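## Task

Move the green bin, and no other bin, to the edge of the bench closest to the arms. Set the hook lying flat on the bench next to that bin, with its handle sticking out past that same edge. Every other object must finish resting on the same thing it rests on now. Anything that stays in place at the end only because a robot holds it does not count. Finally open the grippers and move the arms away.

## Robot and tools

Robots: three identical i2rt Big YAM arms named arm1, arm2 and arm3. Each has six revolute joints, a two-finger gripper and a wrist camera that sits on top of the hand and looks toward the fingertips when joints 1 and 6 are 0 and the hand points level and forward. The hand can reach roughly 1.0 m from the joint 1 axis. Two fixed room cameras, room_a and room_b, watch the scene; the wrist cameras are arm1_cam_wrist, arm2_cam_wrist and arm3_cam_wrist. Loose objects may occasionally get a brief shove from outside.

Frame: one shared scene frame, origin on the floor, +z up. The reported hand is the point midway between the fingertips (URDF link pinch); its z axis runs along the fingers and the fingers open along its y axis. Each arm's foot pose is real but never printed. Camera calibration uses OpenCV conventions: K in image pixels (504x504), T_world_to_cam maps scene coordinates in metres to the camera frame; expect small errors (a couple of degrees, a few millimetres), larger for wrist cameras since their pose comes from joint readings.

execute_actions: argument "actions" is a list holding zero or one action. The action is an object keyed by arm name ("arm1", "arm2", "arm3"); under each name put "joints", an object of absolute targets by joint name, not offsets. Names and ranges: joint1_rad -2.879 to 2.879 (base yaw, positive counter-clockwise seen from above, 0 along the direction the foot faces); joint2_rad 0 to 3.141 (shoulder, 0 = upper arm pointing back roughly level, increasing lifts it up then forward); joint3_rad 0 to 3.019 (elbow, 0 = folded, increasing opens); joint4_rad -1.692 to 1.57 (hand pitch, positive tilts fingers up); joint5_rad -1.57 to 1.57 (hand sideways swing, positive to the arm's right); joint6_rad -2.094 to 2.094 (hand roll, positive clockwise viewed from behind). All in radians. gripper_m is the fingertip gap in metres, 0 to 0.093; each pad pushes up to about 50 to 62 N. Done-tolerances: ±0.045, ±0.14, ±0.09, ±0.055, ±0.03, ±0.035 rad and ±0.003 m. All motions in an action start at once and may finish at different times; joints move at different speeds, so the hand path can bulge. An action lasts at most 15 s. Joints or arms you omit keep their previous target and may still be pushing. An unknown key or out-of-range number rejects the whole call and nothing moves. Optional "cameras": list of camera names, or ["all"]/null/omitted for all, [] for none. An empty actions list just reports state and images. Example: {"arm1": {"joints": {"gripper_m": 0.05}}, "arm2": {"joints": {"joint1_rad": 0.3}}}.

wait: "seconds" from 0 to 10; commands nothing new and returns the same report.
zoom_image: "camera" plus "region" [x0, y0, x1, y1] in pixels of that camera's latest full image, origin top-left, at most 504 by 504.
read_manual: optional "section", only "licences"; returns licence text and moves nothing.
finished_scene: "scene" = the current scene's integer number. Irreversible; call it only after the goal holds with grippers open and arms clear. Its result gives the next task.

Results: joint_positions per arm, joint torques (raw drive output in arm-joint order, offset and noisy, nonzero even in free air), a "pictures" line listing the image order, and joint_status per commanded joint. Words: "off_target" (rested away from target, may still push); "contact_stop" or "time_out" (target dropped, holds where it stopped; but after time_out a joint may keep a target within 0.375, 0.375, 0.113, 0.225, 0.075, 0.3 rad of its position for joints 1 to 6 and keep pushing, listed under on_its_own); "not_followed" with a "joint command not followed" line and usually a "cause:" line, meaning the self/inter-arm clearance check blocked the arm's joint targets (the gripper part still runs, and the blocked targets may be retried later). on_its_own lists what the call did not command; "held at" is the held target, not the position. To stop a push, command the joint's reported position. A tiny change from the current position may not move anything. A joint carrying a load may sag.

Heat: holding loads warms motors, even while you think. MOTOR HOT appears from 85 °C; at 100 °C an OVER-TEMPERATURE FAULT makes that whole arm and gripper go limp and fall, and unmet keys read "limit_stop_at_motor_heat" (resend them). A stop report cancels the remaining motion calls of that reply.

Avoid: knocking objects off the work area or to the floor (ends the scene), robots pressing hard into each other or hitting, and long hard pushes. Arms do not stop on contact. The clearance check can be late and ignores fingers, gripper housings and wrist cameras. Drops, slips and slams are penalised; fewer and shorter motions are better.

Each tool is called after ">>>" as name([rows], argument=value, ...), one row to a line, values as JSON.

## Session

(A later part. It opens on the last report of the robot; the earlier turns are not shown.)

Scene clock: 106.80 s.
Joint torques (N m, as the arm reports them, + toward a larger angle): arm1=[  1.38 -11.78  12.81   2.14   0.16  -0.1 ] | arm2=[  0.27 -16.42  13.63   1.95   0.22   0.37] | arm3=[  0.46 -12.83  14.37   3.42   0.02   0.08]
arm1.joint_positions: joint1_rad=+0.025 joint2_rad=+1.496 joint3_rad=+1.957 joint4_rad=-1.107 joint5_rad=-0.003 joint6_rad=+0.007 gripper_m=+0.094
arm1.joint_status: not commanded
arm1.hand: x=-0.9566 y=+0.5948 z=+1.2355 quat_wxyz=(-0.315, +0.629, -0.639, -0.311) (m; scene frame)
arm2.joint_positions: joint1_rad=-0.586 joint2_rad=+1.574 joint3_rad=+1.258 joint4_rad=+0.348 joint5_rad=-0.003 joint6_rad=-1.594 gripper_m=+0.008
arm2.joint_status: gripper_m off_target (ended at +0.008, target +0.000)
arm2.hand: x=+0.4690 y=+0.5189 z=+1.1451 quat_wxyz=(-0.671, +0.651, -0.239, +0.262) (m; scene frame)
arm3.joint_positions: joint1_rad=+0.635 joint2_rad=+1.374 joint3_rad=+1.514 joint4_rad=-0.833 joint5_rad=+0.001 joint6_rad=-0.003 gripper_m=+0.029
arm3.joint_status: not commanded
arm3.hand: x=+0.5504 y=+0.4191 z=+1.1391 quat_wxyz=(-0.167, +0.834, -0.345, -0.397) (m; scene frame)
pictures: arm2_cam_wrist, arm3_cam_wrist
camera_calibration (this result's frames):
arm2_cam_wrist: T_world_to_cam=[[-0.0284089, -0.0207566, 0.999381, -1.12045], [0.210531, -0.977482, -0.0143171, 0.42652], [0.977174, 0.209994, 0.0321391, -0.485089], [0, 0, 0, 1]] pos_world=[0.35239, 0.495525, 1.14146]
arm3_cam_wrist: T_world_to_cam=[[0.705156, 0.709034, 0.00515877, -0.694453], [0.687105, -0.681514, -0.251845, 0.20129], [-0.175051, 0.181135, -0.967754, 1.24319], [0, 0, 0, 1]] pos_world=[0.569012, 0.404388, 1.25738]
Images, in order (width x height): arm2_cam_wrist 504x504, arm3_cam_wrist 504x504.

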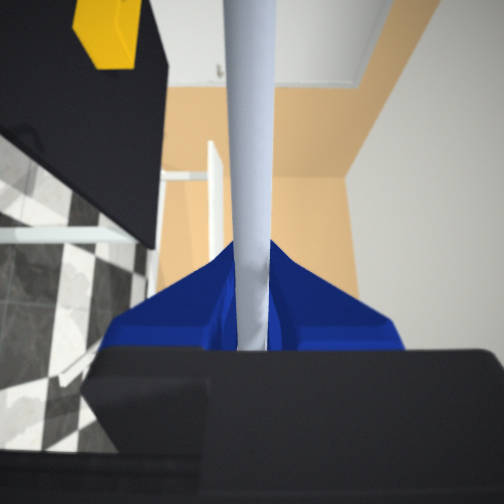

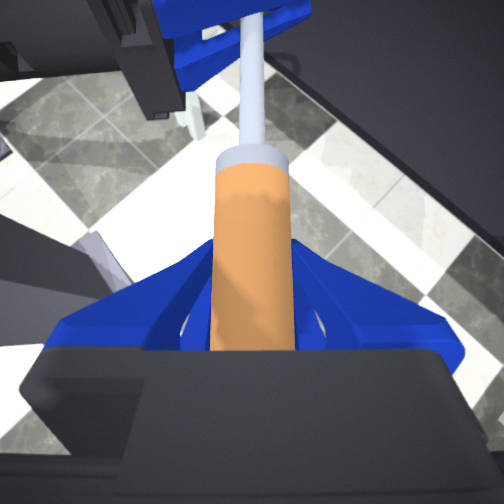

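>>> execute_actions([
  {"arm3":{"joints":{"gripper_m":0.093}},"arm1":{"joints":{"joint1_rad":-0.756,"joint2_rad":0.74,"joint3_rad":0.78,"joint4_rad":0.01}}},
], cameras=["arm3_cam_wrist"])

>>> execute_actions([
  {"arm3":{"joints":{"joint2_rad":0.7}}},
], cameras=["arm3_cam_wrist"])

>>> execute_actions([
  {"arm2":{"joints":{"joint1_rad":0.2,"joint6_rad":1.57}}},
], cameras=["room_b"])

>>> execute_actions([
  {"arm2":{"joints":{"joint1_rad":0.864}}},
], cameras=["arm1_cam_wrist","arm2_cam_wrist","room_b"])

Scene clock: 115.67 s.
Joint torques (N m, as the arm reports them, + toward a larger angle): arm1=[ 0.56 -3.13 12.16  3.   -0.03 -0.08] | arm2=[  0.55 -19.01  13.61   2.05   0.17   0.12] | arm3=[  0.78 -13.06  14.32   2.78  -0.03   0.14]
arm1.joint_positions: joint1_rad=-0.751 joint2_rad=+0.751 joint3_rad=+0.758 joint4_rad=-0.010 joint5_rad=+0.002 joint6_rad=+0.006 gripper_m=+0.094
arm1.joint_status: all done
arm1.hand: x=-0.6662 y=+0.2886 z=+1.1458 quat_wxyz=(-0.654, +0.270, -0.655, -0.267) (m; scene frame)
arm2.joint_positions: joint1_rad=-0.586 joint2_rad=+1.599 joint3_rad=+1.258 joint4_rad=+0.348 joint5_rad=-0.001 joint6_rad=-1.568 gripper_m=+0.008
arm2.joint_status: not commanded
arm2.hand: x=+0.4735 y=+0.5238 z=+1.1280 quat_wxyz=(-0.666, +0.656, -0.251, +0.250) (m; scene frame)
arm3.joint_positions: joint1_rad=+0.635 joint2_rad=+1.374 joint3_rad=+1.514 joint4_rad=-0.821 joint5_rad=+0.001 joint6_rad=-0.003 gripper_m=+0.093
arm3.joint_status: all done
arm3.hand: x=+0.5491 y=+0.4204 z=+1.1417 quat_wxyz=(-0.169, +0.831, -0.344, -0.403) (m; scene frame)
pictures: arm3_cam_wrist
camera_calibration (this result's frames):
arm3_cam_wrist: T_world_to_cam=[[0.705183, 0.709006, 0.00522225, -0.694546], [0.684832, -0.679195, -0.264008, 0.217799], [-0.183636, 0.18975, -0.964506, 1.2426], [0, 0, 0, 1]] pos_world=[0.568813, 0.404581, 1.25963]
Images, in order (width x height): arm3_cam_wrist 504x504.

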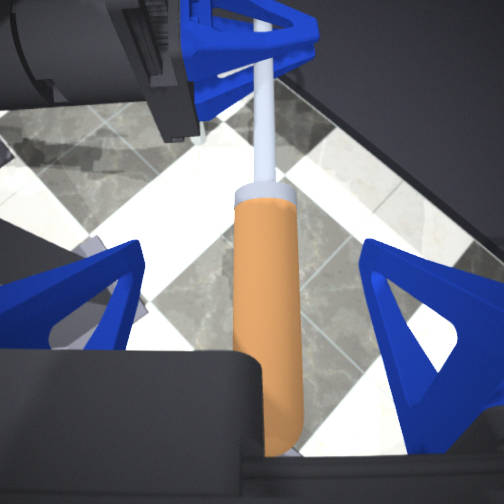

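Scene clock: 117.27 s.
Joint torques (N m, as the arm reports them, + toward a larger angle): arm1=[ 0.58 -3.11 12.1   2.99 -0.03 -0.08] | arm2=[  0.18 -19.1   13.53   1.99   0.16   0.11] | arm3=[ 0.53  1.32  8.52  2.64 -0.02  0.12]
arm1.joint_positions: joint1_rad=-0.751 joint2_rad=+0.751 joint3_rad=+0.758 joint4_rad=-0.010 joint5_rad=+0.002 joint6_rad=+0.006 gripper_m=+0.094
arm1.joint_status: not commanded
arm1.hand: x=-0.6662 y=+0.2886 z=+1.1458 quat_wxyz=(-0.654, +0.270, -0.655, -0.267) (m; scene frame)
arm2.joint_positions: joint1_rad=-0.586 joint2_rad=+1.599 joint3_rad=+1.258 joint4_rad=+0.348 joint5_rad=-0.001 joint6_rad=-1.568 gripper_m=+0.008
arm2.joint_status: not commanded
arm2.hand: x=+0.4735 y=+0.5238 z=+1.1280 quat_wxyz=(-0.666, +0.656, -0.251, +0.250) (m; scene frame)
arm3.joint_positions: joint1_rad=+0.635 joint2_rad=+0.698 joint3_rad=+1.545 joint4_rad=-0.810 joint5_rad=+0.001 joint6_rad=-0.003 gripper_m=+0.093
arm3.joint_status: all done
arm3.hand: x=+0.7701 y=+0.1975 z=+1.4451 quat_wxyz=(-0.280, +0.636, -0.263, -0.669) (m; scene frame)
pictures: arm3_cam_wrist
camera_calibration (this result's frames):
arm3_cam_wrist: T_world_to_cam=[[0.707507, 0.706664, 0.00775501, -0.698905], [0.394975, -0.386299, -0.833527, 0.983553], [-0.586028, 0.592789, -0.552424, 1.25285], [0, 0, 0, 1]] pos_world=[0.840209, 0.131159, 1.51735]
Images, in order (width x height): arm3_cam_wrist 504x504.

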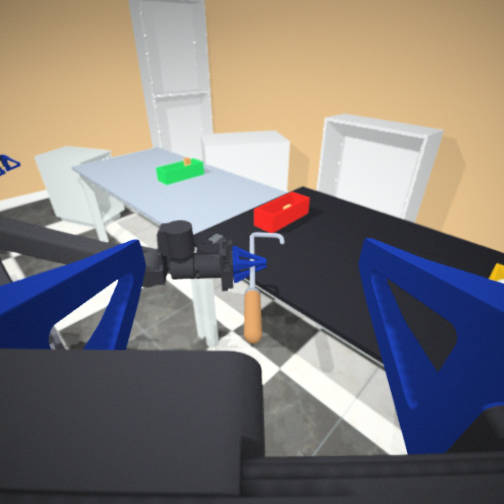

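Scene clock: 120.03 s.
Joint torques (N m, as the arm reports them, + toward a larger angle): arm1=[ 0.58 -3.11 12.1   3.   -0.03 -0.08] | arm2=[  1.04 -19.64  13.54   2.02   0.14   0.1 ] | arm3=[ 0.44  1.49  8.35  2.63 -0.03  0.08]
arm1.joint_positions: joint1_rad=-0.751 joint2_rad=+0.751 joint3_rad=+0.758 joint4_rad=-0.010 joint5_rad=+0.002 joint6_rad=+0.006 gripper_m=+0.094
arm1.joint_status: not commanded
arm1.hand: x=-0.6662 y=+0.2886 z=+1.1458 quat_wxyz=(-0.654, +0.270, -0.655, -0.267) (m; scene frame)
arm2.joint_positions: joint1_rad=+0.196 joint2_rad=+1.604 joint3_rad=+1.258 joint4_rad=+0.348 joint5_rad=-0.001 joint6_rad=+1.549 gripper_m=+0.008
arm2.joint_status: all done
arm2.hand: x=-0.0352 y=+0.7021 z=+1.1249 quat_wxyz=(+0.012, +0.028, -0.704, -0.710) (m; scene frame)
arm3.joint_positions: joint1_rad=+0.635 joint2_rad=+0.698 joint3_rad=+1.545 joint4_rad=-0.810 joint5_rad=+0.001 joint6_rad=-0.003 gripper_m=+0.093
arm3.joint_status: not commanded
arm3.hand: x=+0.7701 y=+0.1975 z=+1.4451 quat_wxyz=(-0.280, +0.636, -0.263, -0.669) (m; scene frame)
pictures: room_b
Images, in order (width x height): room_b 504x504.

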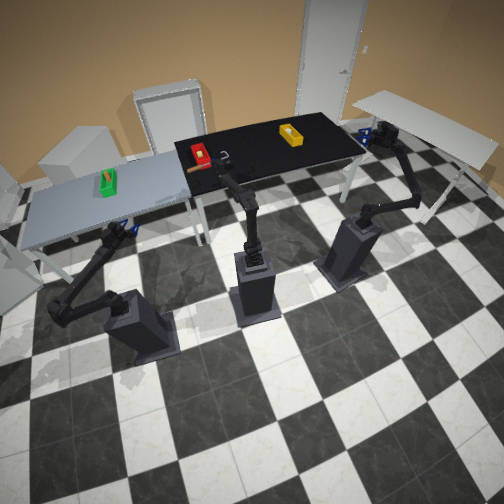

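Scene clock: 121.70 s.
Joint torques (N m, as the arm reports them, + toward a larger angle): arm1=[ 0.6  -3.13 12.09  2.99 -0.04 -0.08] | arm2=[  1.35 -19.53  13.55   1.99   0.11   0.15] | arm3=[ 0.46  1.02  8.52  2.71 -0.06  0.1 ]
arm1.joint_positions: joint1_rad=-0.751 joint2_rad=+0.751 joint3_rad=+0.758 joint4_rad=-0.010 joint5_rad=+0.002 joint6_rad=+0.006 gripper_m=+0.094
arm1.joint_status: not commanded
arm1.hand: x=-0.6662 y=+0.2886 z=+1.1458 quat_wxyz=(-0.654, +0.270, -0.655, -0.267) (m; scene frame)
arm2.joint_positions: joint1_rad=+0.858 joint2_rad=+1.604 joint3_rad=+1.258 joint4_rad=+0.348 joint5_rad=+0.000 joint6_rad=+1.550 gripper_m=+0.008
arm2.joint_status: all done
arm2.hand: x=-0.4611 y=+0.5286 z=+1.1231 quat_wxyz=(+0.240, +0.257, -0.657, -0.667) (m; scene frame)
arm3.joint_positions: joint1_rad=+0.635 joint2_rad=+0.698 joint3_rad=+1.545 joint4_rad=-0.810 joint5_rad=+0.001 joint6_rad=-0.003 gripper_m=+0.093
arm3.joint_status: not commanded
arm3.hand: x=+0.7701 y=+0.1975 z=+1.4451 quat_wxyz=(-0.280, +0.636, -0.263, -0.669) (m; scene frame)
pictures: arm1_cam_wrist, arm2_cam_wrist, room_b
camera_calibration (this result's frames):
arm1_cam_wrist: T_world_to_cam=[[0.708753, -0.705438, -0.00507489, 0.685511], [-0.407313, -0.403333, -0.819402, 0.791753], [0.57599, 0.582821, -0.573197, 1.00001], [0, 0, 0, 1]] pos_world=[-0.739364, 0.220098, 1.22545]
arm2_cam_wrist: T_world_to_cam=[[0.0043892, 0.0152, -0.999875, 1.11677], [-0.215507, -0.976375, -0.0157888, 0.436073], [-0.976492, 0.215549, -0.0010098, -0.444133], [0, 0, 0, 1]] pos_world=[-0.344618, 0.504528, 1.12307]
Images, in order (width x height): arm1_cam_wrist 504x504, arm2_cam_wrist 504x504, room_b 504x504.

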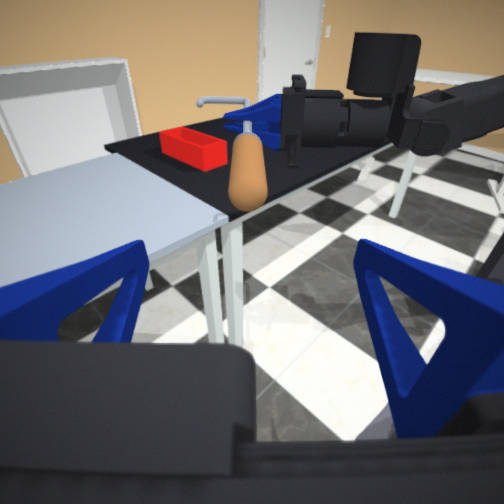

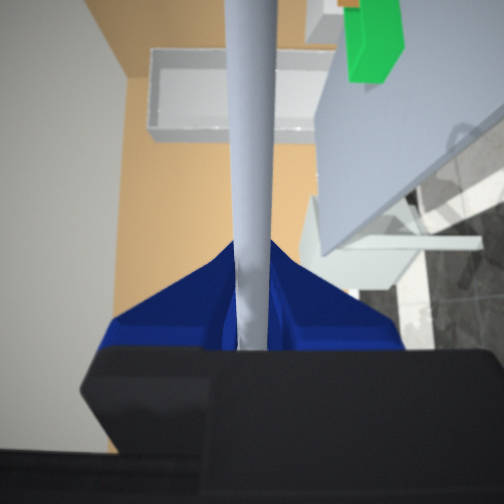

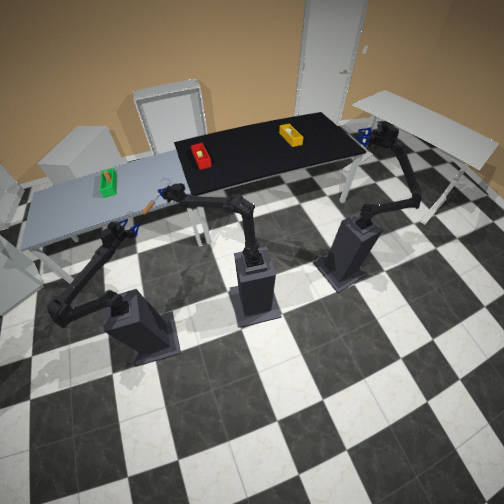

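>>> execute_actions([
  {"arm1":{"joints":{"joint2_rad":1.265,"joint3_rad":1.065,"joint4_rad":0.27}}},
], cameras=["arm1_cam_wrist","arm3_cam_wrist","room_a"])

>>> zoom_image(camera="room_a", region=[260, 180, 360, 260])

Scene clock: 127.37 s.
Joint torques (N m, as the arm reports them, + toward a larger angle): arm1=[  0.75 -10.05  12.24   2.62  -0.04  -0.08] | arm2=[  1.73 -19.27  13.47   2.02  -0.13   0.13] | arm3=[ 0.89  1.2   8.4   2.66 -0.03  0.1 ]
arm1.joint_positions: joint1_rad=-0.752 joint2_rad=+1.276 joint3_rad=+1.037 joint4_rad=+0.258 joint5_rad=+0.002 joint6_rad=+0.005 gripper_m=+0.094
arm1.joint_status: all done
arm1.hand: x=-0.5417 y=+0.4110 z=+1.1319 quat_wxyz=(-0.661, +0.267, -0.648, -0.269) (m; scene frame)
arm2.joint_positions: joint1_rad=+0.851 joint2_rad=+1.604 joint3_rad=+1.258 joint4_rad=+0.347 joint5_rad=+0.007 joint6_rad=+1.552 gripper_m=+0.008
arm2.joint_status: not commanded
arm2.hand: x=-0.4564 y=+0.5327 z=+1.1229 quat_wxyz=(+0.236, +0.251, -0.659, -0.668) (m; scene frame)
arm3.joint_positions: joint1_rad=+0.635 joint2_rad=+0.698 joint3_rad=+1.545 joint4_rad=-0.810 joint5_rad=+0.001 joint6_rad=-0.003 gripper_m=+0.093
arm3.joint_status: not commanded
arm3.hand: x=+0.7701 y=+0.1975 z=+1.4451 quat_wxyz=(-0.280, +0.636, -0.263, -0.669) (m; scene frame)
pictures: arm1_cam_wrist, arm3_cam_wrist, room_a
camera_calibration (this result's frames):
arm1_cam_wrist: T_world_to_cam=[[0.708433, -0.705763, -0.00452836, 0.682906], [-0.394548, -0.390705, -0.831674, 0.896067], [0.585196, 0.590972, -0.555246, 0.830343], [0, 0, 0, 1]] pos_world=[-0.616165, 0.341357, 1.20937]
arm3_cam_wrist: T_world_to_cam=[[0.707507, 0.706664, 0.00775501, -0.698905], [0.394975, -0.386299, -0.833527, 0.983553], [-0.586028, 0.592789, -0.552424, 1.25285], [0, 0, 0, 1]] pos_world=[0.840209, 0.131159, 1.51735]
Images, in order (width x height): arm1_cam_wrist 504x504, arm3_cam_wrist 504x504, room_a 504x504.

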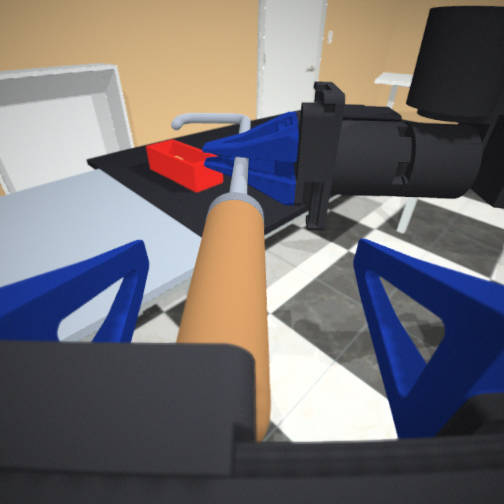

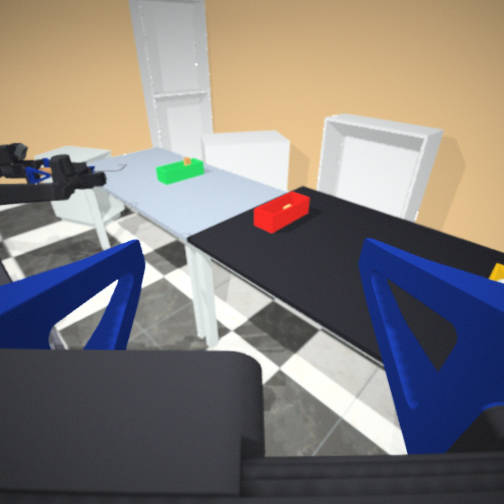

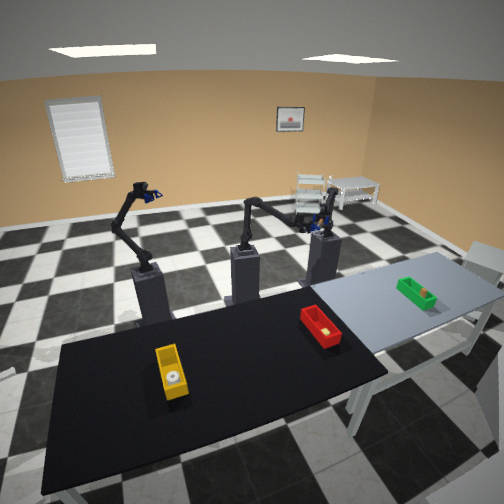

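Region (260, 180, 360, 260) of room_a's 504x504 image, scaled by 5.040, with more detail than that image has; it fills the top 403 rows of this view, and the rest is white.

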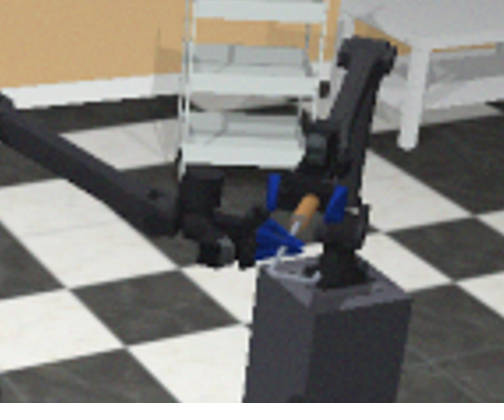

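>>> execute_actions([
  {"arm1":{"joints":{"gripper_m":0}}},
], cameras=["arm1_cam_wrist","room_a"])

>>> zoom_image(camera="room_a", region=[280, 190, 350, 250])

Scene clock: 131.20 s.
Joint torques (N m, as the arm reports them, + toward a larger angle): arm1=[  0.44 -10.09  12.27   2.62   0.33  -0.07] | arm2=[  1.81 -19.52  13.5    2.03  -0.07  -0.01] | arm3=[0.31 1.57 8.25 2.59 0.   0.08]
arm1.joint_positions: joint1_rad=-0.750 joint2_rad=+1.276 joint3_rad=+1.037 joint4_rad=+0.258 joint5_rad=-0.008 joint6_rad=+0.004 gripper_m=+0.029
arm1.joint_status: gripper_m off_target (ended at +0.029, target +0.000)
arm1.hand: x=-0.5436 y=+0.4130 z=+1.1319 quat_wxyz=(-0.660, +0.271, -0.646, -0.273) (m; scene frame)
arm2.joint_positions: joint1_rad=+0.851 joint2_rad=+1.604 joint3_rad=+1.258 joint4_rad=+0.347 joint5_rad=+0.006 joint6_rad=+1.565 gripper_m=+0.008
arm2.joint_status: not commanded
arm2.hand: x=-0.4564 y=+0.5327 z=+1.1229 quat_wxyz=(+0.241, +0.247, -0.661, -0.666) (m; scene frame)
arm3.joint_positions: joint1_rad=+0.635 joint2_rad=+0.698 joint3_rad=+1.545 joint4_rad=-0.810 joint5_rad=+0.001 joint6_rad=-0.003 gripper_m=+0.093
arm3.joint_status: not commanded
arm3.hand: x=+0.7701 y=+0.1975 z=+1.4451 quat_wxyz=(-0.280, +0.636, -0.263, -0.669) (m; scene frame)
pictures: arm1_cam_wrist, room_a
camera_calibration (this result's frames):
arm1_cam_wrist: T_world_to_cam=[[0.716451, -0.69763, -0.00320815, 0.685183], [-0.389344, -0.396023, -0.831611, 0.900997], [0.578887, 0.597057, -0.555349, 0.824484], [0, 0, 0, 1]] pos_world=[-0.617385, 0.342556, 1.20935]
Images, in order (width x height): arm1_cam_wrist 504x504, room_a 504x504.

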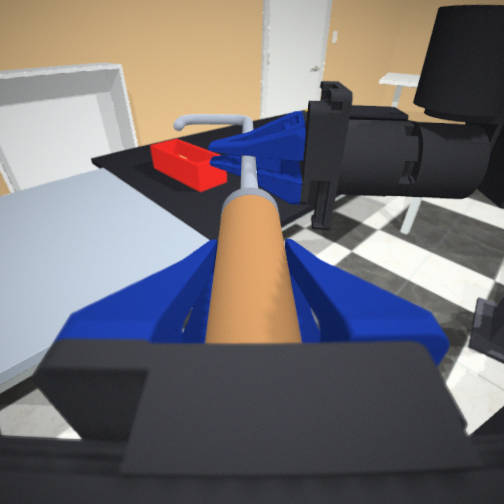

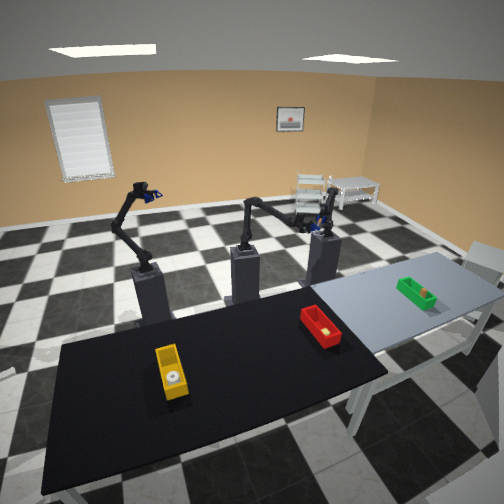

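Region (280, 190, 350, 250) of room_a's 504x504 image, scaled by 7.200, with more detail than that image has; it fills the top 432 rows of this view, and the rest is white.

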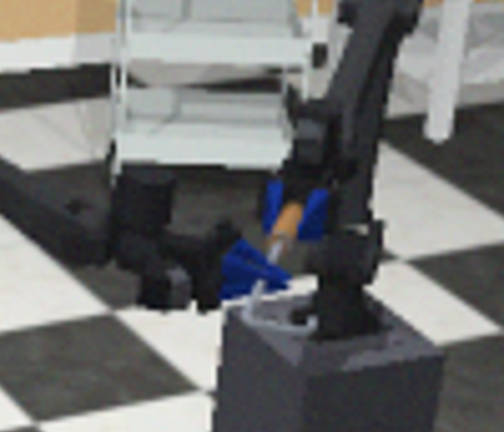

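>>> execute_actions([
  {"arm2":{"joints":{"gripper_m":0.093}}},
], cameras=[])

>>> execute_actions([
  {"arm1":{"joints":{"joint1_rad":0.03}},"arm2":{"joints":{"joint2_rad":1.2,"joint3_rad":0.88}}},
], cameras=["arm1_cam_wrist"])

>>> execute_actions([
  {"arm1":{"joints":{"joint2_rad":2.08,"joint3_rad":1.66,"joint4_rad":0.53,"joint6_rad":-1.57}},"arm2":{"joints":{"joint1_rad":0.2,"joint2_rad":0.7}}},
], cameras=["arm1_cam_wrist","room_a","room_b","arm3_cam_wrist"])

>>> zoom_image(camera="room_a", region=[340, 220, 480, 330])

>>> zoom_image(camera="arm3_cam_wrist", region=[60, 120, 240, 230])

Scene clock: 142.40 s.
Joint torques (N m, as the arm reports them, + toward a larger angle): arm1=[  0.44 -10.44  12.84   2.96   0.15  -0.05] | arm2=[  0.9  -19.55  13.54   2.02   0.03  -0.02] | arm3=[0.99 1.32 8.44 2.67 0.01 0.09]
arm1.joint_positions: joint1_rad=-0.750 joint2_rad=+1.282 joint3_rad=+1.030 joint4_rad=+0.250 joint5_rad=-0.003 joint6_rad=+0.003 gripper_m=+0.029
arm1.joint_status: not commanded
arm1.hand: x=-0.5422 y=+0.4132 z=+1.1221 quat_wxyz=(-0.653, +0.273, -0.653, -0.268) (m; scene frame)
arm2.joint_positions: joint1_rad=+0.859 joint2_rad=+1.604 joint3_rad=+1.258 joint4_rad=+0.347 joint5_rad=+0.003 joint6_rad=+1.565 gripper_m=+0.093
arm2.joint_status: all done
arm2.hand: x=-0.4610 y=+0.5286 z=+1.1228 quat_wxyz=(+0.245, +0.251, -0.659, -0.665) (m; scene frame)
arm3.joint_positions: joint1_rad=+0.635 joint2_rad=+0.698 joint3_rad=+1.545 joint4_rad=-0.810 joint5_rad=+0.001 joint6_rad=-0.003 gripper_m=+0.093
arm3.joint_status: not commanded
arm3.hand: x=+0.7701 y=+0.1975 z=+1.4451 quat_wxyz=(-0.280, +0.636, -0.263, -0.669) (m; scene frame)
pictures: none
No camera images: the call's "cameras" was empty. Leave "cameras" out to get every camera's image.

Scene clock: 143.83 s.
Joint torques (N m, as the arm reports them, + toward a larger angle): arm1=[  0.48 -11.14  12.64   3.18   0.14  -0.04] | arm2=[ 0.9  -9.82  9.2   2.01  0.04 -0.01] | arm3=[ 0.43  1.39  8.39  2.6  -0.03  0.12]
arm1.joint_positions: joint1_rad=+0.038 joint2_rad=+1.290 joint3_rad=+1.030 joint4_rad=+0.250 joint5_rad=-0.003 joint6_rad=+0.002 gripper_m=+0.029
arm1.joint_status: all done
arm1.hand: x=-0.9636 y=+0.5913 z=+1.1137 quat_wxyz=(-0.496, +0.505, -0.503, -0.495) (m; scene frame)
arm2.joint_positions: joint1_rad=+0.859 joint2_rad=+1.184 joint3_rad=+0.890 joint4_rad=+0.349 joint5_rad=+0.002 joint6_rad=+1.565 gripper_m=+0.093
arm2.joint_status: all done
arm2.hand: x=-0.3593 y=+0.4121 z=+1.1549 quat_wxyz=(+0.252, +0.244, -0.641, -0.683) (m; scene frame)
arm3.joint_positions: joint1_rad=+0.635 joint2_rad=+0.698 joint3_rad=+1.545 joint4_rad=-0.810 joint5_rad=+0.001 joint6_rad=-0.003 gripper_m=+0.093
arm3.joint_status: not commanded
arm3.hand: x=+0.7701 y=+0.1975 z=+1.4451 quat_wxyz=(-0.280, +0.636, -0.263, -0.669) (m; scene frame)
pictures: arm1_cam_wrist
camera_calibration (this result's frames):
arm1_cam_wrist: T_world_to_cam=[[0.999934, 0.0102857, -0.00519844, 0.967151], [0.00179735, -0.584727, -0.811228, 1.25872], [-0.0113837, 0.811165, -0.584707, 0.288319], [0, 0, 0, 1]] pos_world=[-0.966067, 0.492186, 1.19472]
Images, in order (width x height): arm1_cam_wrist 504x504.

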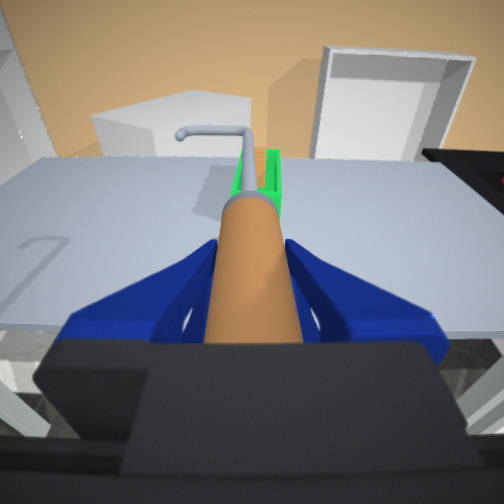

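Scene clock: 146.00 s.
Joint torques (N m, as the arm reports them, + toward a larger angle): arm1=[  0.58 -24.69  14.87   3.04   0.03   0.03] | arm2=[ 0.28 -2.79  9.42  1.34  0.01  0.  ] | arm3=[ 0.46  1.59  8.48  2.61 -0.03  0.09]
arm1.joint_positions: joint1_rad=+0.034 joint2_rad=+2.142 joint3_rad=+1.584 joint4_rad=+0.509 joint5_rad=+0.000 joint6_rad=-1.563 gripper_m=+0.029
arm1.joint_status: all done
arm1.hand: x=-0.9581 y=+0.8459 z=+0.8971 quat_wxyz=(-0.687, +0.727, -0.003, +0.001) (m; scene frame)
arm2.joint_positions: joint1_rad=+0.203 joint2_rad=+0.692 joint3_rad=+0.883 joint4_rad=+0.357 joint5_rad=+0.002 joint6_rad=+1.565 gripper_m=+0.093
arm2.joint_status: all done
arm2.hand: x=-0.0180 y=+0.3523 z=+1.3701 quat_wxyz=(+0.024, +0.017, -0.487, -0.873) (m; scene frame)
arm3.joint_positions: joint1_rad=+0.635 joint2_rad=+0.698 joint3_rad=+1.545 joint4_rad=-0.810 joint5_rad=+0.001 joint6_rad=-0.003 gripper_m=+0.093
arm3.joint_status: not commanded
arm3.hand: x=+0.7701 y=+0.1975 z=+1.4451 quat_wxyz=(-0.280, +0.636, -0.263, -0.669) (m; scene frame)
pictures: arm1_cam_wrist, arm3_cam_wrist, room_a, room_b
camera_calibration (this result's frames):
arm1_cam_wrist: T_world_to_cam=[[0.0109312, 0.065174, 0.997814, -0.935825], [0.817829, -0.574751, 0.0285814, 1.25193], [0.575357, 0.815729, -0.0595839, 0.0424569], [0, 0, 0, 1]] pos_world=[-1.03806, 0.745904, 0.900528]
arm3_cam_wrist: T_world_to_cam=[[0.707507, 0.706664, 0.00775501, -0.698905], [0.394975, -0.386299, -0.833527, 0.983553], [-0.586028, 0.592789, -0.552424, 1.25285], [0, 0, 0, 1]] pos_world=[0.840209, 0.131159, 1.51735]
Images, in order (width x height): arm1_cam_wrist 504x504, arm3_cam_wrist 504x504, room_a 504x504, room_b 504x504.

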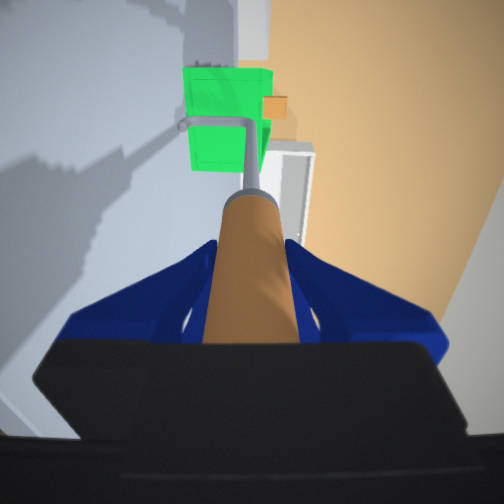

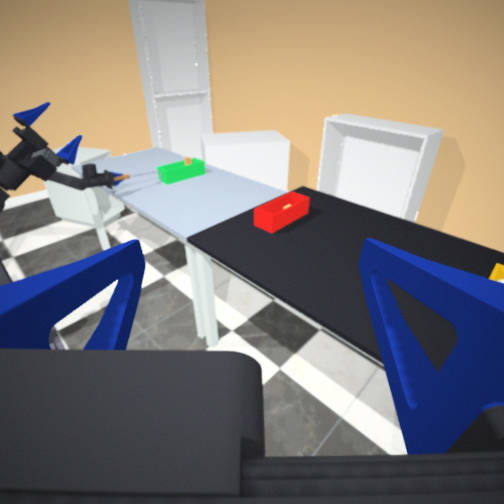

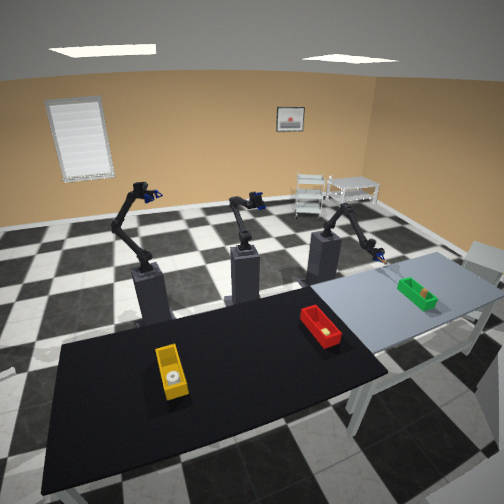

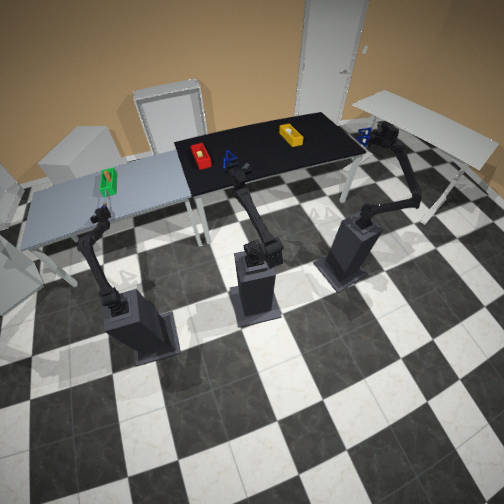

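Region (340, 220, 480, 330) of room_a's 504x504 image, scaled by 3.600, with more detail than that image has; it fills the top 396 rows of this view, and the rest is white.

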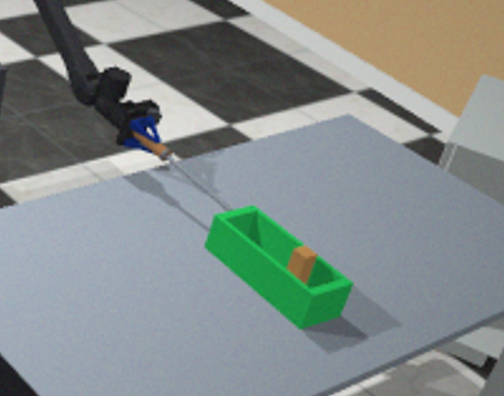

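Region (60, 120, 240, 230) of arm3_cam_wrist's 504x504 image, scaled by 2.800, with more detail than that image has.

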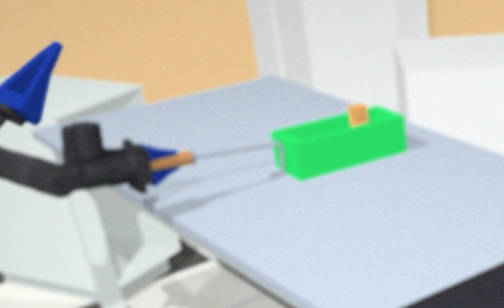

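>>> execute_actions([
  {"arm1":{"joints":{"joint4_rad":0.8}}},
], cameras=[])

>>> execute_actions([
  {"arm1":{"joints":{"joint2_rad":2.27,"joint3_rad":2.05,"joint4_rad":0.6}}},
], cameras=["arm1_cam_wrist","room_a","arm3_cam_wrist"])

>>> zoom_image(camera="room_a", region=[340, 220, 480, 330])

>>> zoom_image(camera="arm3_cam_wrist", region=[60, 120, 240, 230])

Scene clock: 153.70 s.
Joint torques (N m, as the arm reports them, + toward a larger angle): arm1=[  0.12 -24.5   14.73   4.45   0.07   0.02] | arm2=[ 0.18 -2.68  9.5   1.34 -0.01  0.  ] | arm3=[0.59 1.1  8.48 2.65 0.   0.09]
arm1.joint_positions: joint1_rad=+0.034 joint2_rad=+2.142 joint3_rad=+1.584 joint4_rad=+0.748 joint5_rad=+0.000 joint6_rad=-1.564 gripper_m=+0.029
arm1.joint_status: all done
arm1.hand: x=-0.9585 y=+0.8422 z=+0.9555 quat_wxyz=(-0.769, +0.640, -0.001, +0.001) (m; scene frame)
arm2.joint_positions: joint1_rad=+0.203 joint2_rad=+0.692 joint3_rad=+0.883 joint4_rad=+0.357 joint5_rad=+0.002 joint6_rad=+1.565 gripper_m=+0.093
arm2.joint_status: not commanded
arm2.hand: x=-0.0180 y=+0.3523 z=+1.3701 quat_wxyz=(+0.024, +0.017, -0.487, -0.873) (m; scene frame)
arm3.joint_positions: joint1_rad=+0.635 joint2_rad=+0.698 joint3_rad=+1.545 joint4_rad=-0.810 joint5_rad=+0.001 joint6_rad=-0.003 gripper_m=+0.093
arm3.joint_status: not commanded
arm3.hand: x=+0.7701 y=+0.1975 z=+1.4451 quat_wxyz=(-0.280, +0.636, -0.263, -0.669) (m; scene frame)
pictures: none
No camera images: the call's "cameras" was empty. Leave "cameras" out to get every camera's image.

Scene clock: 155.00 s.
Joint torques (N m, as the arm reports them, + toward a larger angle): arm1=[  0.44 -26.58  16.17   3.21   0.06   0.02] | arm2=[ 0.46 -2.88  9.49  1.31  0.01 -0.01] | arm3=[ 0.67  1.33  8.59  2.72 -0.04  0.1 ]
arm1.joint_positions: joint1_rad=+0.034 joint2_rad=+2.321 joint3_rad=+1.966 joint4_rad=+0.574 joint5_rad=+0.000 joint6_rad=-1.564 gripper_m=+0.029
arm1.joint_status: all done
arm1.hand: x=-0.9582 y=+0.9211 z=+0.9804 quat_wxyz=(-0.778, +0.628, -0.001, +0.001) (m; scene frame)
arm2.joint_positions: joint1_rad=+0.203 joint2_rad=+0.692 joint3_rad=+0.883 joint4_rad=+0.357 joint5_rad=+0.002 joint6_rad=+1.565 gripper_m=+0.093
arm2.joint_status: not commanded
arm2.hand: x=-0.0180 y=+0.3523 z=+1.3701 quat_wxyz=(+0.024, +0.017, -0.487, -0.873) (m; scene frame)
arm3.joint_positions: joint1_rad=+0.635 joint2_rad=+0.698 joint3_rad=+1.545 joint4_rad=-0.810 joint5_rad=+0.001 joint6_rad=-0.003 gripper_m=+0.093
arm3.joint_status: not commanded
arm3.hand: x=+0.7701 y=+0.1975 z=+1.4451 quat_wxyz=(-0.280, +0.636, -0.263, -0.669) (m; scene frame)
pictures: arm1_cam_wrist, arm3_cam_wrist, room_a
camera_calibration (this result's frames):
arm1_cam_wrist: T_world_to_cam=[[0.00846928, -0.201152, 0.979523, -0.76302], [0.818832, -0.560864, -0.122257, 1.42892], [0.573971, 0.8031, 0.159959, -0.218817], [0, 0, 0, 1]] pos_world=[-1.03798, 0.823676, 0.957093]
arm3_cam_wrist: T_world_to_cam=[[0.707507, 0.706664, 0.00775501, -0.698905], [0.394975, -0.386299, -0.833527, 0.983553], [-0.586028, 0.592789, -0.552424, 1.25285], [0, 0, 0, 1]] pos_world=[0.840209, 0.131159, 1.51735]
Images, in order (width x height): arm1_cam_wrist 504x504, arm3_cam_wrist 504x504, room_a 504x504.

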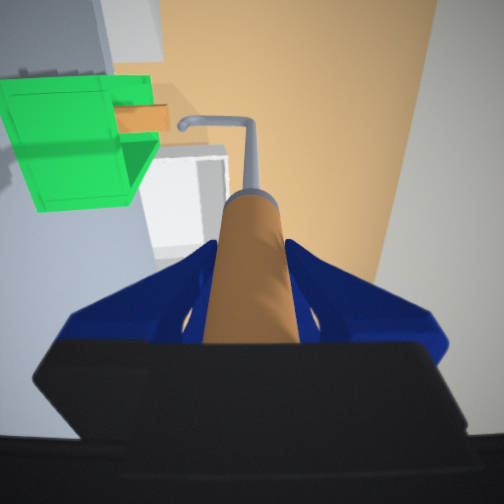

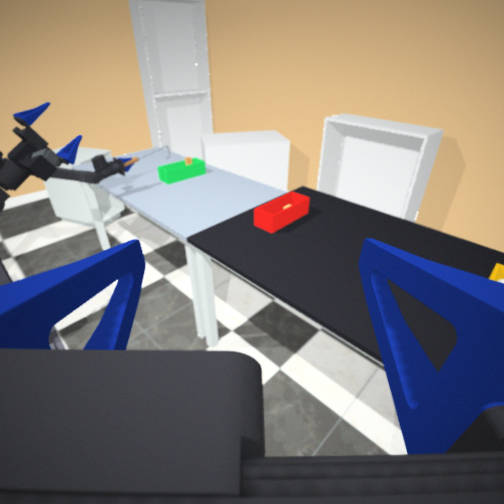

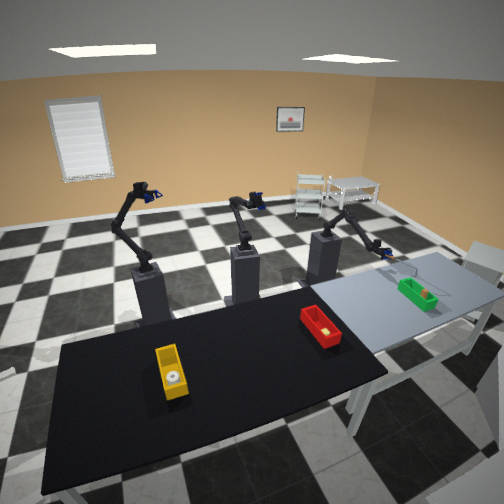

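Region (340, 220, 480, 330) of room_a's 504x504 image, scaled by 3.600, with more detail than that image has; it fills the top 396 rows of this view, and the rest is white.

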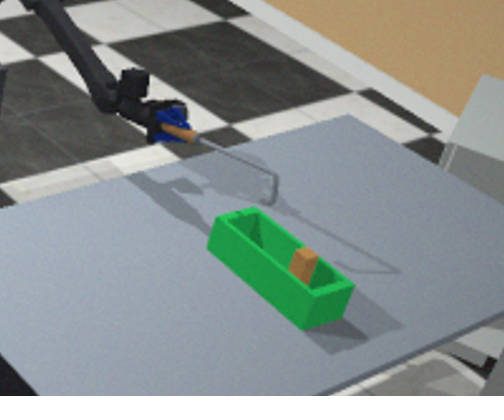

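Region (60, 120, 240, 230) of arm3_cam_wrist's 504x504 image, scaled by 2.800, with more detail than that image has.

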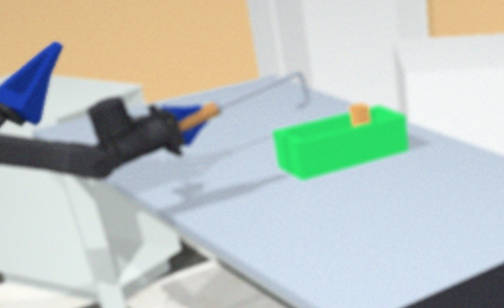

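>>> execute_actions([
  {"arm1":{"joints":{"joint4_rad":0.35}}},
], cameras=["arm1_cam_wrist","room_a","arm3_cam_wrist"])

>>> zoom_image(camera="room_a", region=[340, 220, 480, 330])

>>> zoom_image(camera="arm3_cam_wrist", region=[60, 120, 240, 230])

Scene clock: 158.43 s.
Joint torques (N m, as the arm reports them, + toward a larger angle): arm1=[  0.56 -26.89  16.42   2.99   0.03   0.02] | arm2=[ 0.36 -2.85  9.48  1.29  0.01  0.  ] | arm3=[ 0.59  1.5   8.4   2.54 -0.02  0.12]
arm1.joint_positions: joint1_rad=+0.034 joint2_rad=+2.321 joint3_rad=+1.966 joint4_rad=+0.330 joint5_rad=+0.000 joint6_rad=-1.564 gripper_m=+0.029
arm1.joint_status: all done
arm1.hand: x=-0.9578 y=+0.9264 z=+0.9209 quat_wxyz=(-0.696, +0.718, -0.002, +0.002) (m; scene frame)
arm2.joint_positions: joint1_rad=+0.203 joint2_rad=+0.692 joint3_rad=+0.883 joint4_rad=+0.357 joint5_rad=+0.002 joint6_rad=+1.565 gripper_m=+0.093
arm2.joint_status: not commanded
arm2.hand: x=-0.0180 y=+0.3523 z=+1.3701 quat_wxyz=(+0.024, +0.017, -0.487, -0.873) (m; scene frame)
arm3.joint_positions: joint1_rad=+0.635 joint2_rad=+0.698 joint3_rad=+1.545 joint4_rad=-0.810 joint5_rad=+0.001 joint6_rad=-0.003 gripper_m=+0.093
arm3.joint_status: not commanded
arm3.hand: x=+0.7701 y=+0.1975 z=+1.4451 quat_wxyz=(-0.280, +0.636, -0.263, -0.669) (m; scene frame)
pictures: arm1_cam_wrist, arm3_cam_wrist, room_a
camera_calibration (this result's frames):
arm1_cam_wrist: T_world_to_cam=[[0.00965032, 0.0411861, 0.999105, -0.945026], [0.817914, -0.575123, 0.0158081, 1.30949], [0.57526, 0.817029, -0.0392368, -0.042021], [0, 0, 0, 1]] pos_world=[-1.03776, 0.826371, 0.921831]
arm3_cam_wrist: T_world_to_cam=[[0.707507, 0.706664, 0.00775501, -0.698905], [0.394975, -0.386299, -0.833527, 0.983553], [-0.586028, 0.592789, -0.552424, 1.25285], [0, 0, 0, 1]] pos_world=[0.840209, 0.131159, 1.51735]
Images, in order (width x height): arm1_cam_wrist 504x504, arm3_cam_wrist 504x504, room_a 504x504.

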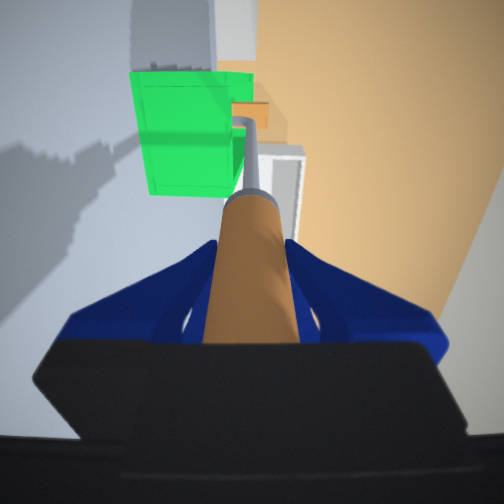

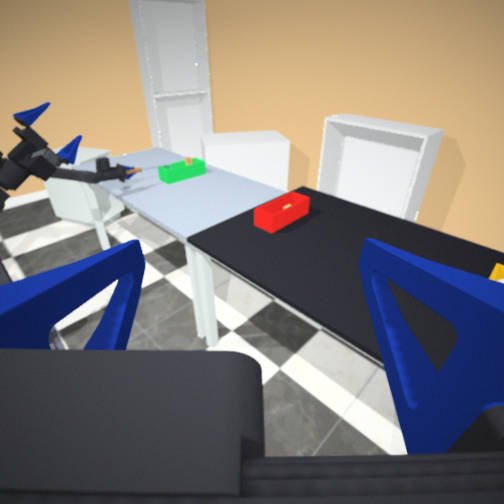

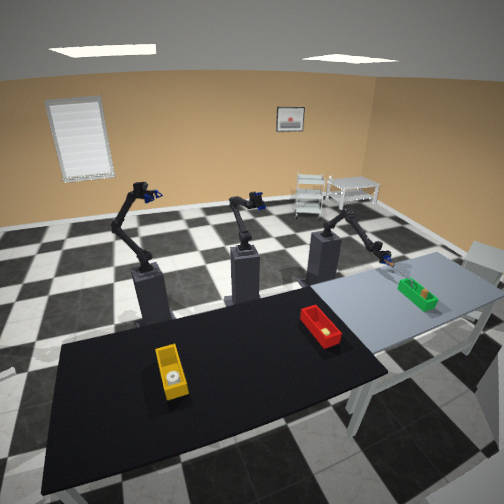

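Region (340, 220, 480, 330) of room_a's 504x504 image, scaled by 3.600, with more detail than that image has; it fills the top 396 rows of this view, and the rest is white.

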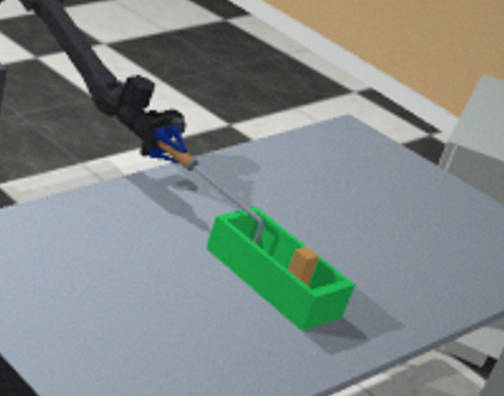

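Region (60, 120, 240, 230) of arm3_cam_wrist's 504x504 image, scaled by 2.800, with more detail than that image has.

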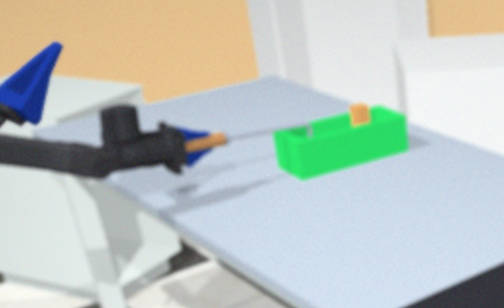

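>>> execute_actions([
  {"arm1":{"joints":{"joint2_rad":2.02,"joint3_rad":1.51,"joint4_rad":0.59}}},
], cameras=["arm1_cam_wrist"])

>>> execute_actions([
  {"arm1":{"joints":{"joint2_rad":1.82,"joint3_rad":1.155,"joint4_rad":0.73}}},
], cameras=["arm1_cam_wrist","room_a","arm3_cam_wrist"])

>>> zoom_image(camera="arm3_cam_wrist", region=[60, 120, 240, 230])

Scene clock: 164.90 s.
Joint torques (N m, as the arm reports them, + toward a larger angle): arm1=[  0.6  -20.22   9.71   2.49   0.04   0.03] | arm2=[ 0.27 -2.7   9.45  1.31  0.01  0.  ] | arm3=[ 0.72  1.79  8.44  2.61 -0.01  0.07]
arm1.joint_positions: joint1_rad=+0.034 joint2_rad=+2.036 joint3_rad=+1.501 joint4_rad=+0.581 joint5_rad=+0.000 joint6_rad=-1.565 gripper_m=+0.029
arm1.joint_status: all done
arm1.hand: x=-0.9586 y=+0.8196 z=+0.9537 quat_wxyz=(-0.720, +0.694, -0.002, +0.002) (m; scene frame)
arm2.joint_positions: joint1_rad=+0.203 joint2_rad=+0.692 joint3_rad=+0.883 joint4_rad=+0.357 joint5_rad=+0.002 joint6_rad=+1.565 gripper_m=+0.093
arm2.joint_status: not commanded
arm2.hand: x=-0.0180 y=+0.3523 z=+1.3701 quat_wxyz=(+0.024, +0.017, -0.487, -0.873) (m; scene frame)
arm3.joint_positions: joint1_rad=+0.635 joint2_rad=+0.698 joint3_rad=+1.545 joint4_rad=-0.810 joint5_rad=+0.001 joint6_rad=-0.003 gripper_m=+0.093
arm3.joint_status: not commanded
arm3.hand: x=+0.7701 y=+0.1975 z=+1.4451 quat_wxyz=(-0.280, +0.636, -0.263, -0.669) (m; scene frame)
pictures: arm1_cam_wrist
camera_calibration (this result's frames):
arm1_cam_wrist: T_world_to_cam=[[0.00851029, -0.0285953, 0.999555, -0.917766], [0.818161, -0.574512, -0.0234016, 1.28532], [0.574926, 0.817996, 0.0185063, -0.00923029], [0, 0, 0, 1]] pos_world=[-1.03848, 0.719739, 0.947607]
Images, in order (width x height): arm1_cam_wrist 504x504.

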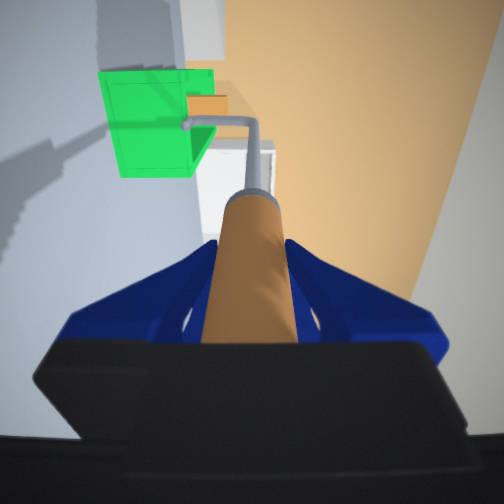

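Scene clock: 165.93 s.
Joint torques (N m, as the arm reports them, + toward a larger angle): arm1=[  0.55 -19.97   9.95   4.2    0.03   0.03] | arm2=[ 0.41 -2.71  9.51  1.3   0.01  0.01] | arm3=[0.44 1.65 8.48 2.54 0.02 0.06]
arm1.joint_positions: joint1_rad=+0.034 joint2_rad=+1.878 joint3_rad=+1.127 joint4_rad=+0.684 joint5_rad=+0.000 joint6_rad=-1.565 gripper_m=+0.029
arm1.joint_status: all done
arm1.hand: x=-0.9588 y=+0.7183 z=+0.8935 quat_wxyz=(-0.680, +0.733, -0.002, +0.002) (m; scene frame)
arm2.joint_positions: joint1_rad=+0.203 joint2_rad=+0.692 joint3_rad=+0.883 joint4_rad=+0.357 joint5_rad=+0.002 joint6_rad=+1.565 gripper_m=+0.093
arm2.joint_status: not commanded
arm2.hand: x=-0.0180 y=+0.3523 z=+1.3701 quat_wxyz=(+0.024, +0.017, -0.487, -0.873) (m; scene frame)
arm3.joint_positions: joint1_rad=+0.635 joint2_rad=+0.698 joint3_rad=+1.545 joint4_rad=-0.810 joint5_rad=+0.001 joint6_rad=-0.003 gripper_m=+0.093
arm3.joint_status: not commanded
arm3.hand: x=+0.7701 y=+0.1975 z=+1.4451 quat_wxyz=(-0.280, +0.636, -0.263, -0.669) (m; scene frame)
pictures: arm1_cam_wrist, arm3_cam_wrist, room_a
camera_calibration (this result's frames):
arm1_cam_wrist: T_world_to_cam=[[0.0091325, 0.0838235, 0.996439, -0.937849], [0.817773, -0.574094, 0.0407995, 1.16779], [0.575469, 0.814488, -0.0737915, 0.160404], [0, 0, 0, 1]] pos_world=[-1.03873, 0.618388, 0.898701]
arm3_cam_wrist: T_world_to_cam=[[0.707507, 0.706664, 0.00775501, -0.698905], [0.394975, -0.386299, -0.833527, 0.983553], [-0.586028, 0.592789, -0.552424, 1.25285], [0, 0, 0, 1]] pos_world=[0.840209, 0.131159, 1.51735]
Images, in order (width x height): arm1_cam_wrist 504x504, arm3_cam_wrist 504x504, room_a 504x504.

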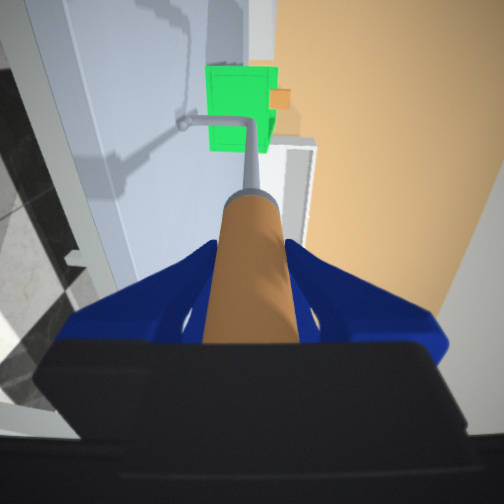

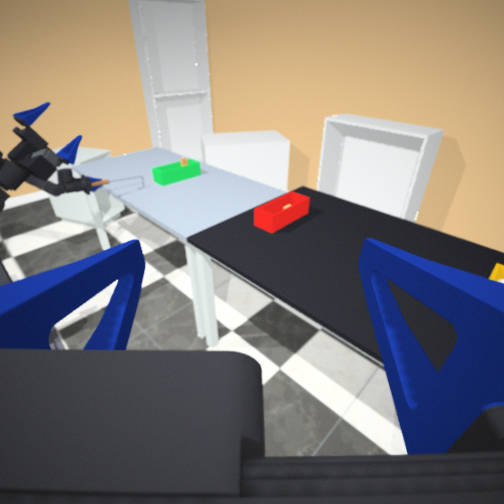

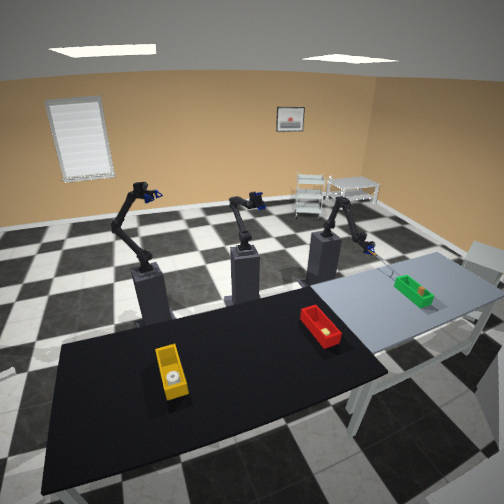

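Region (60, 120, 240, 230) of arm3_cam_wrist's 504x504 image, scaled by 2.800, with more detail than that image has.

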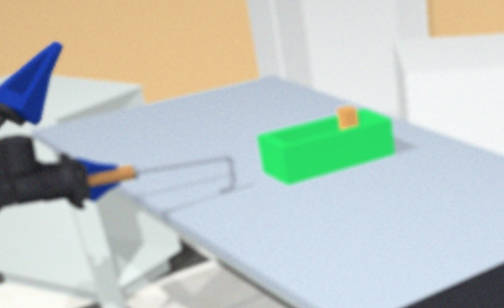

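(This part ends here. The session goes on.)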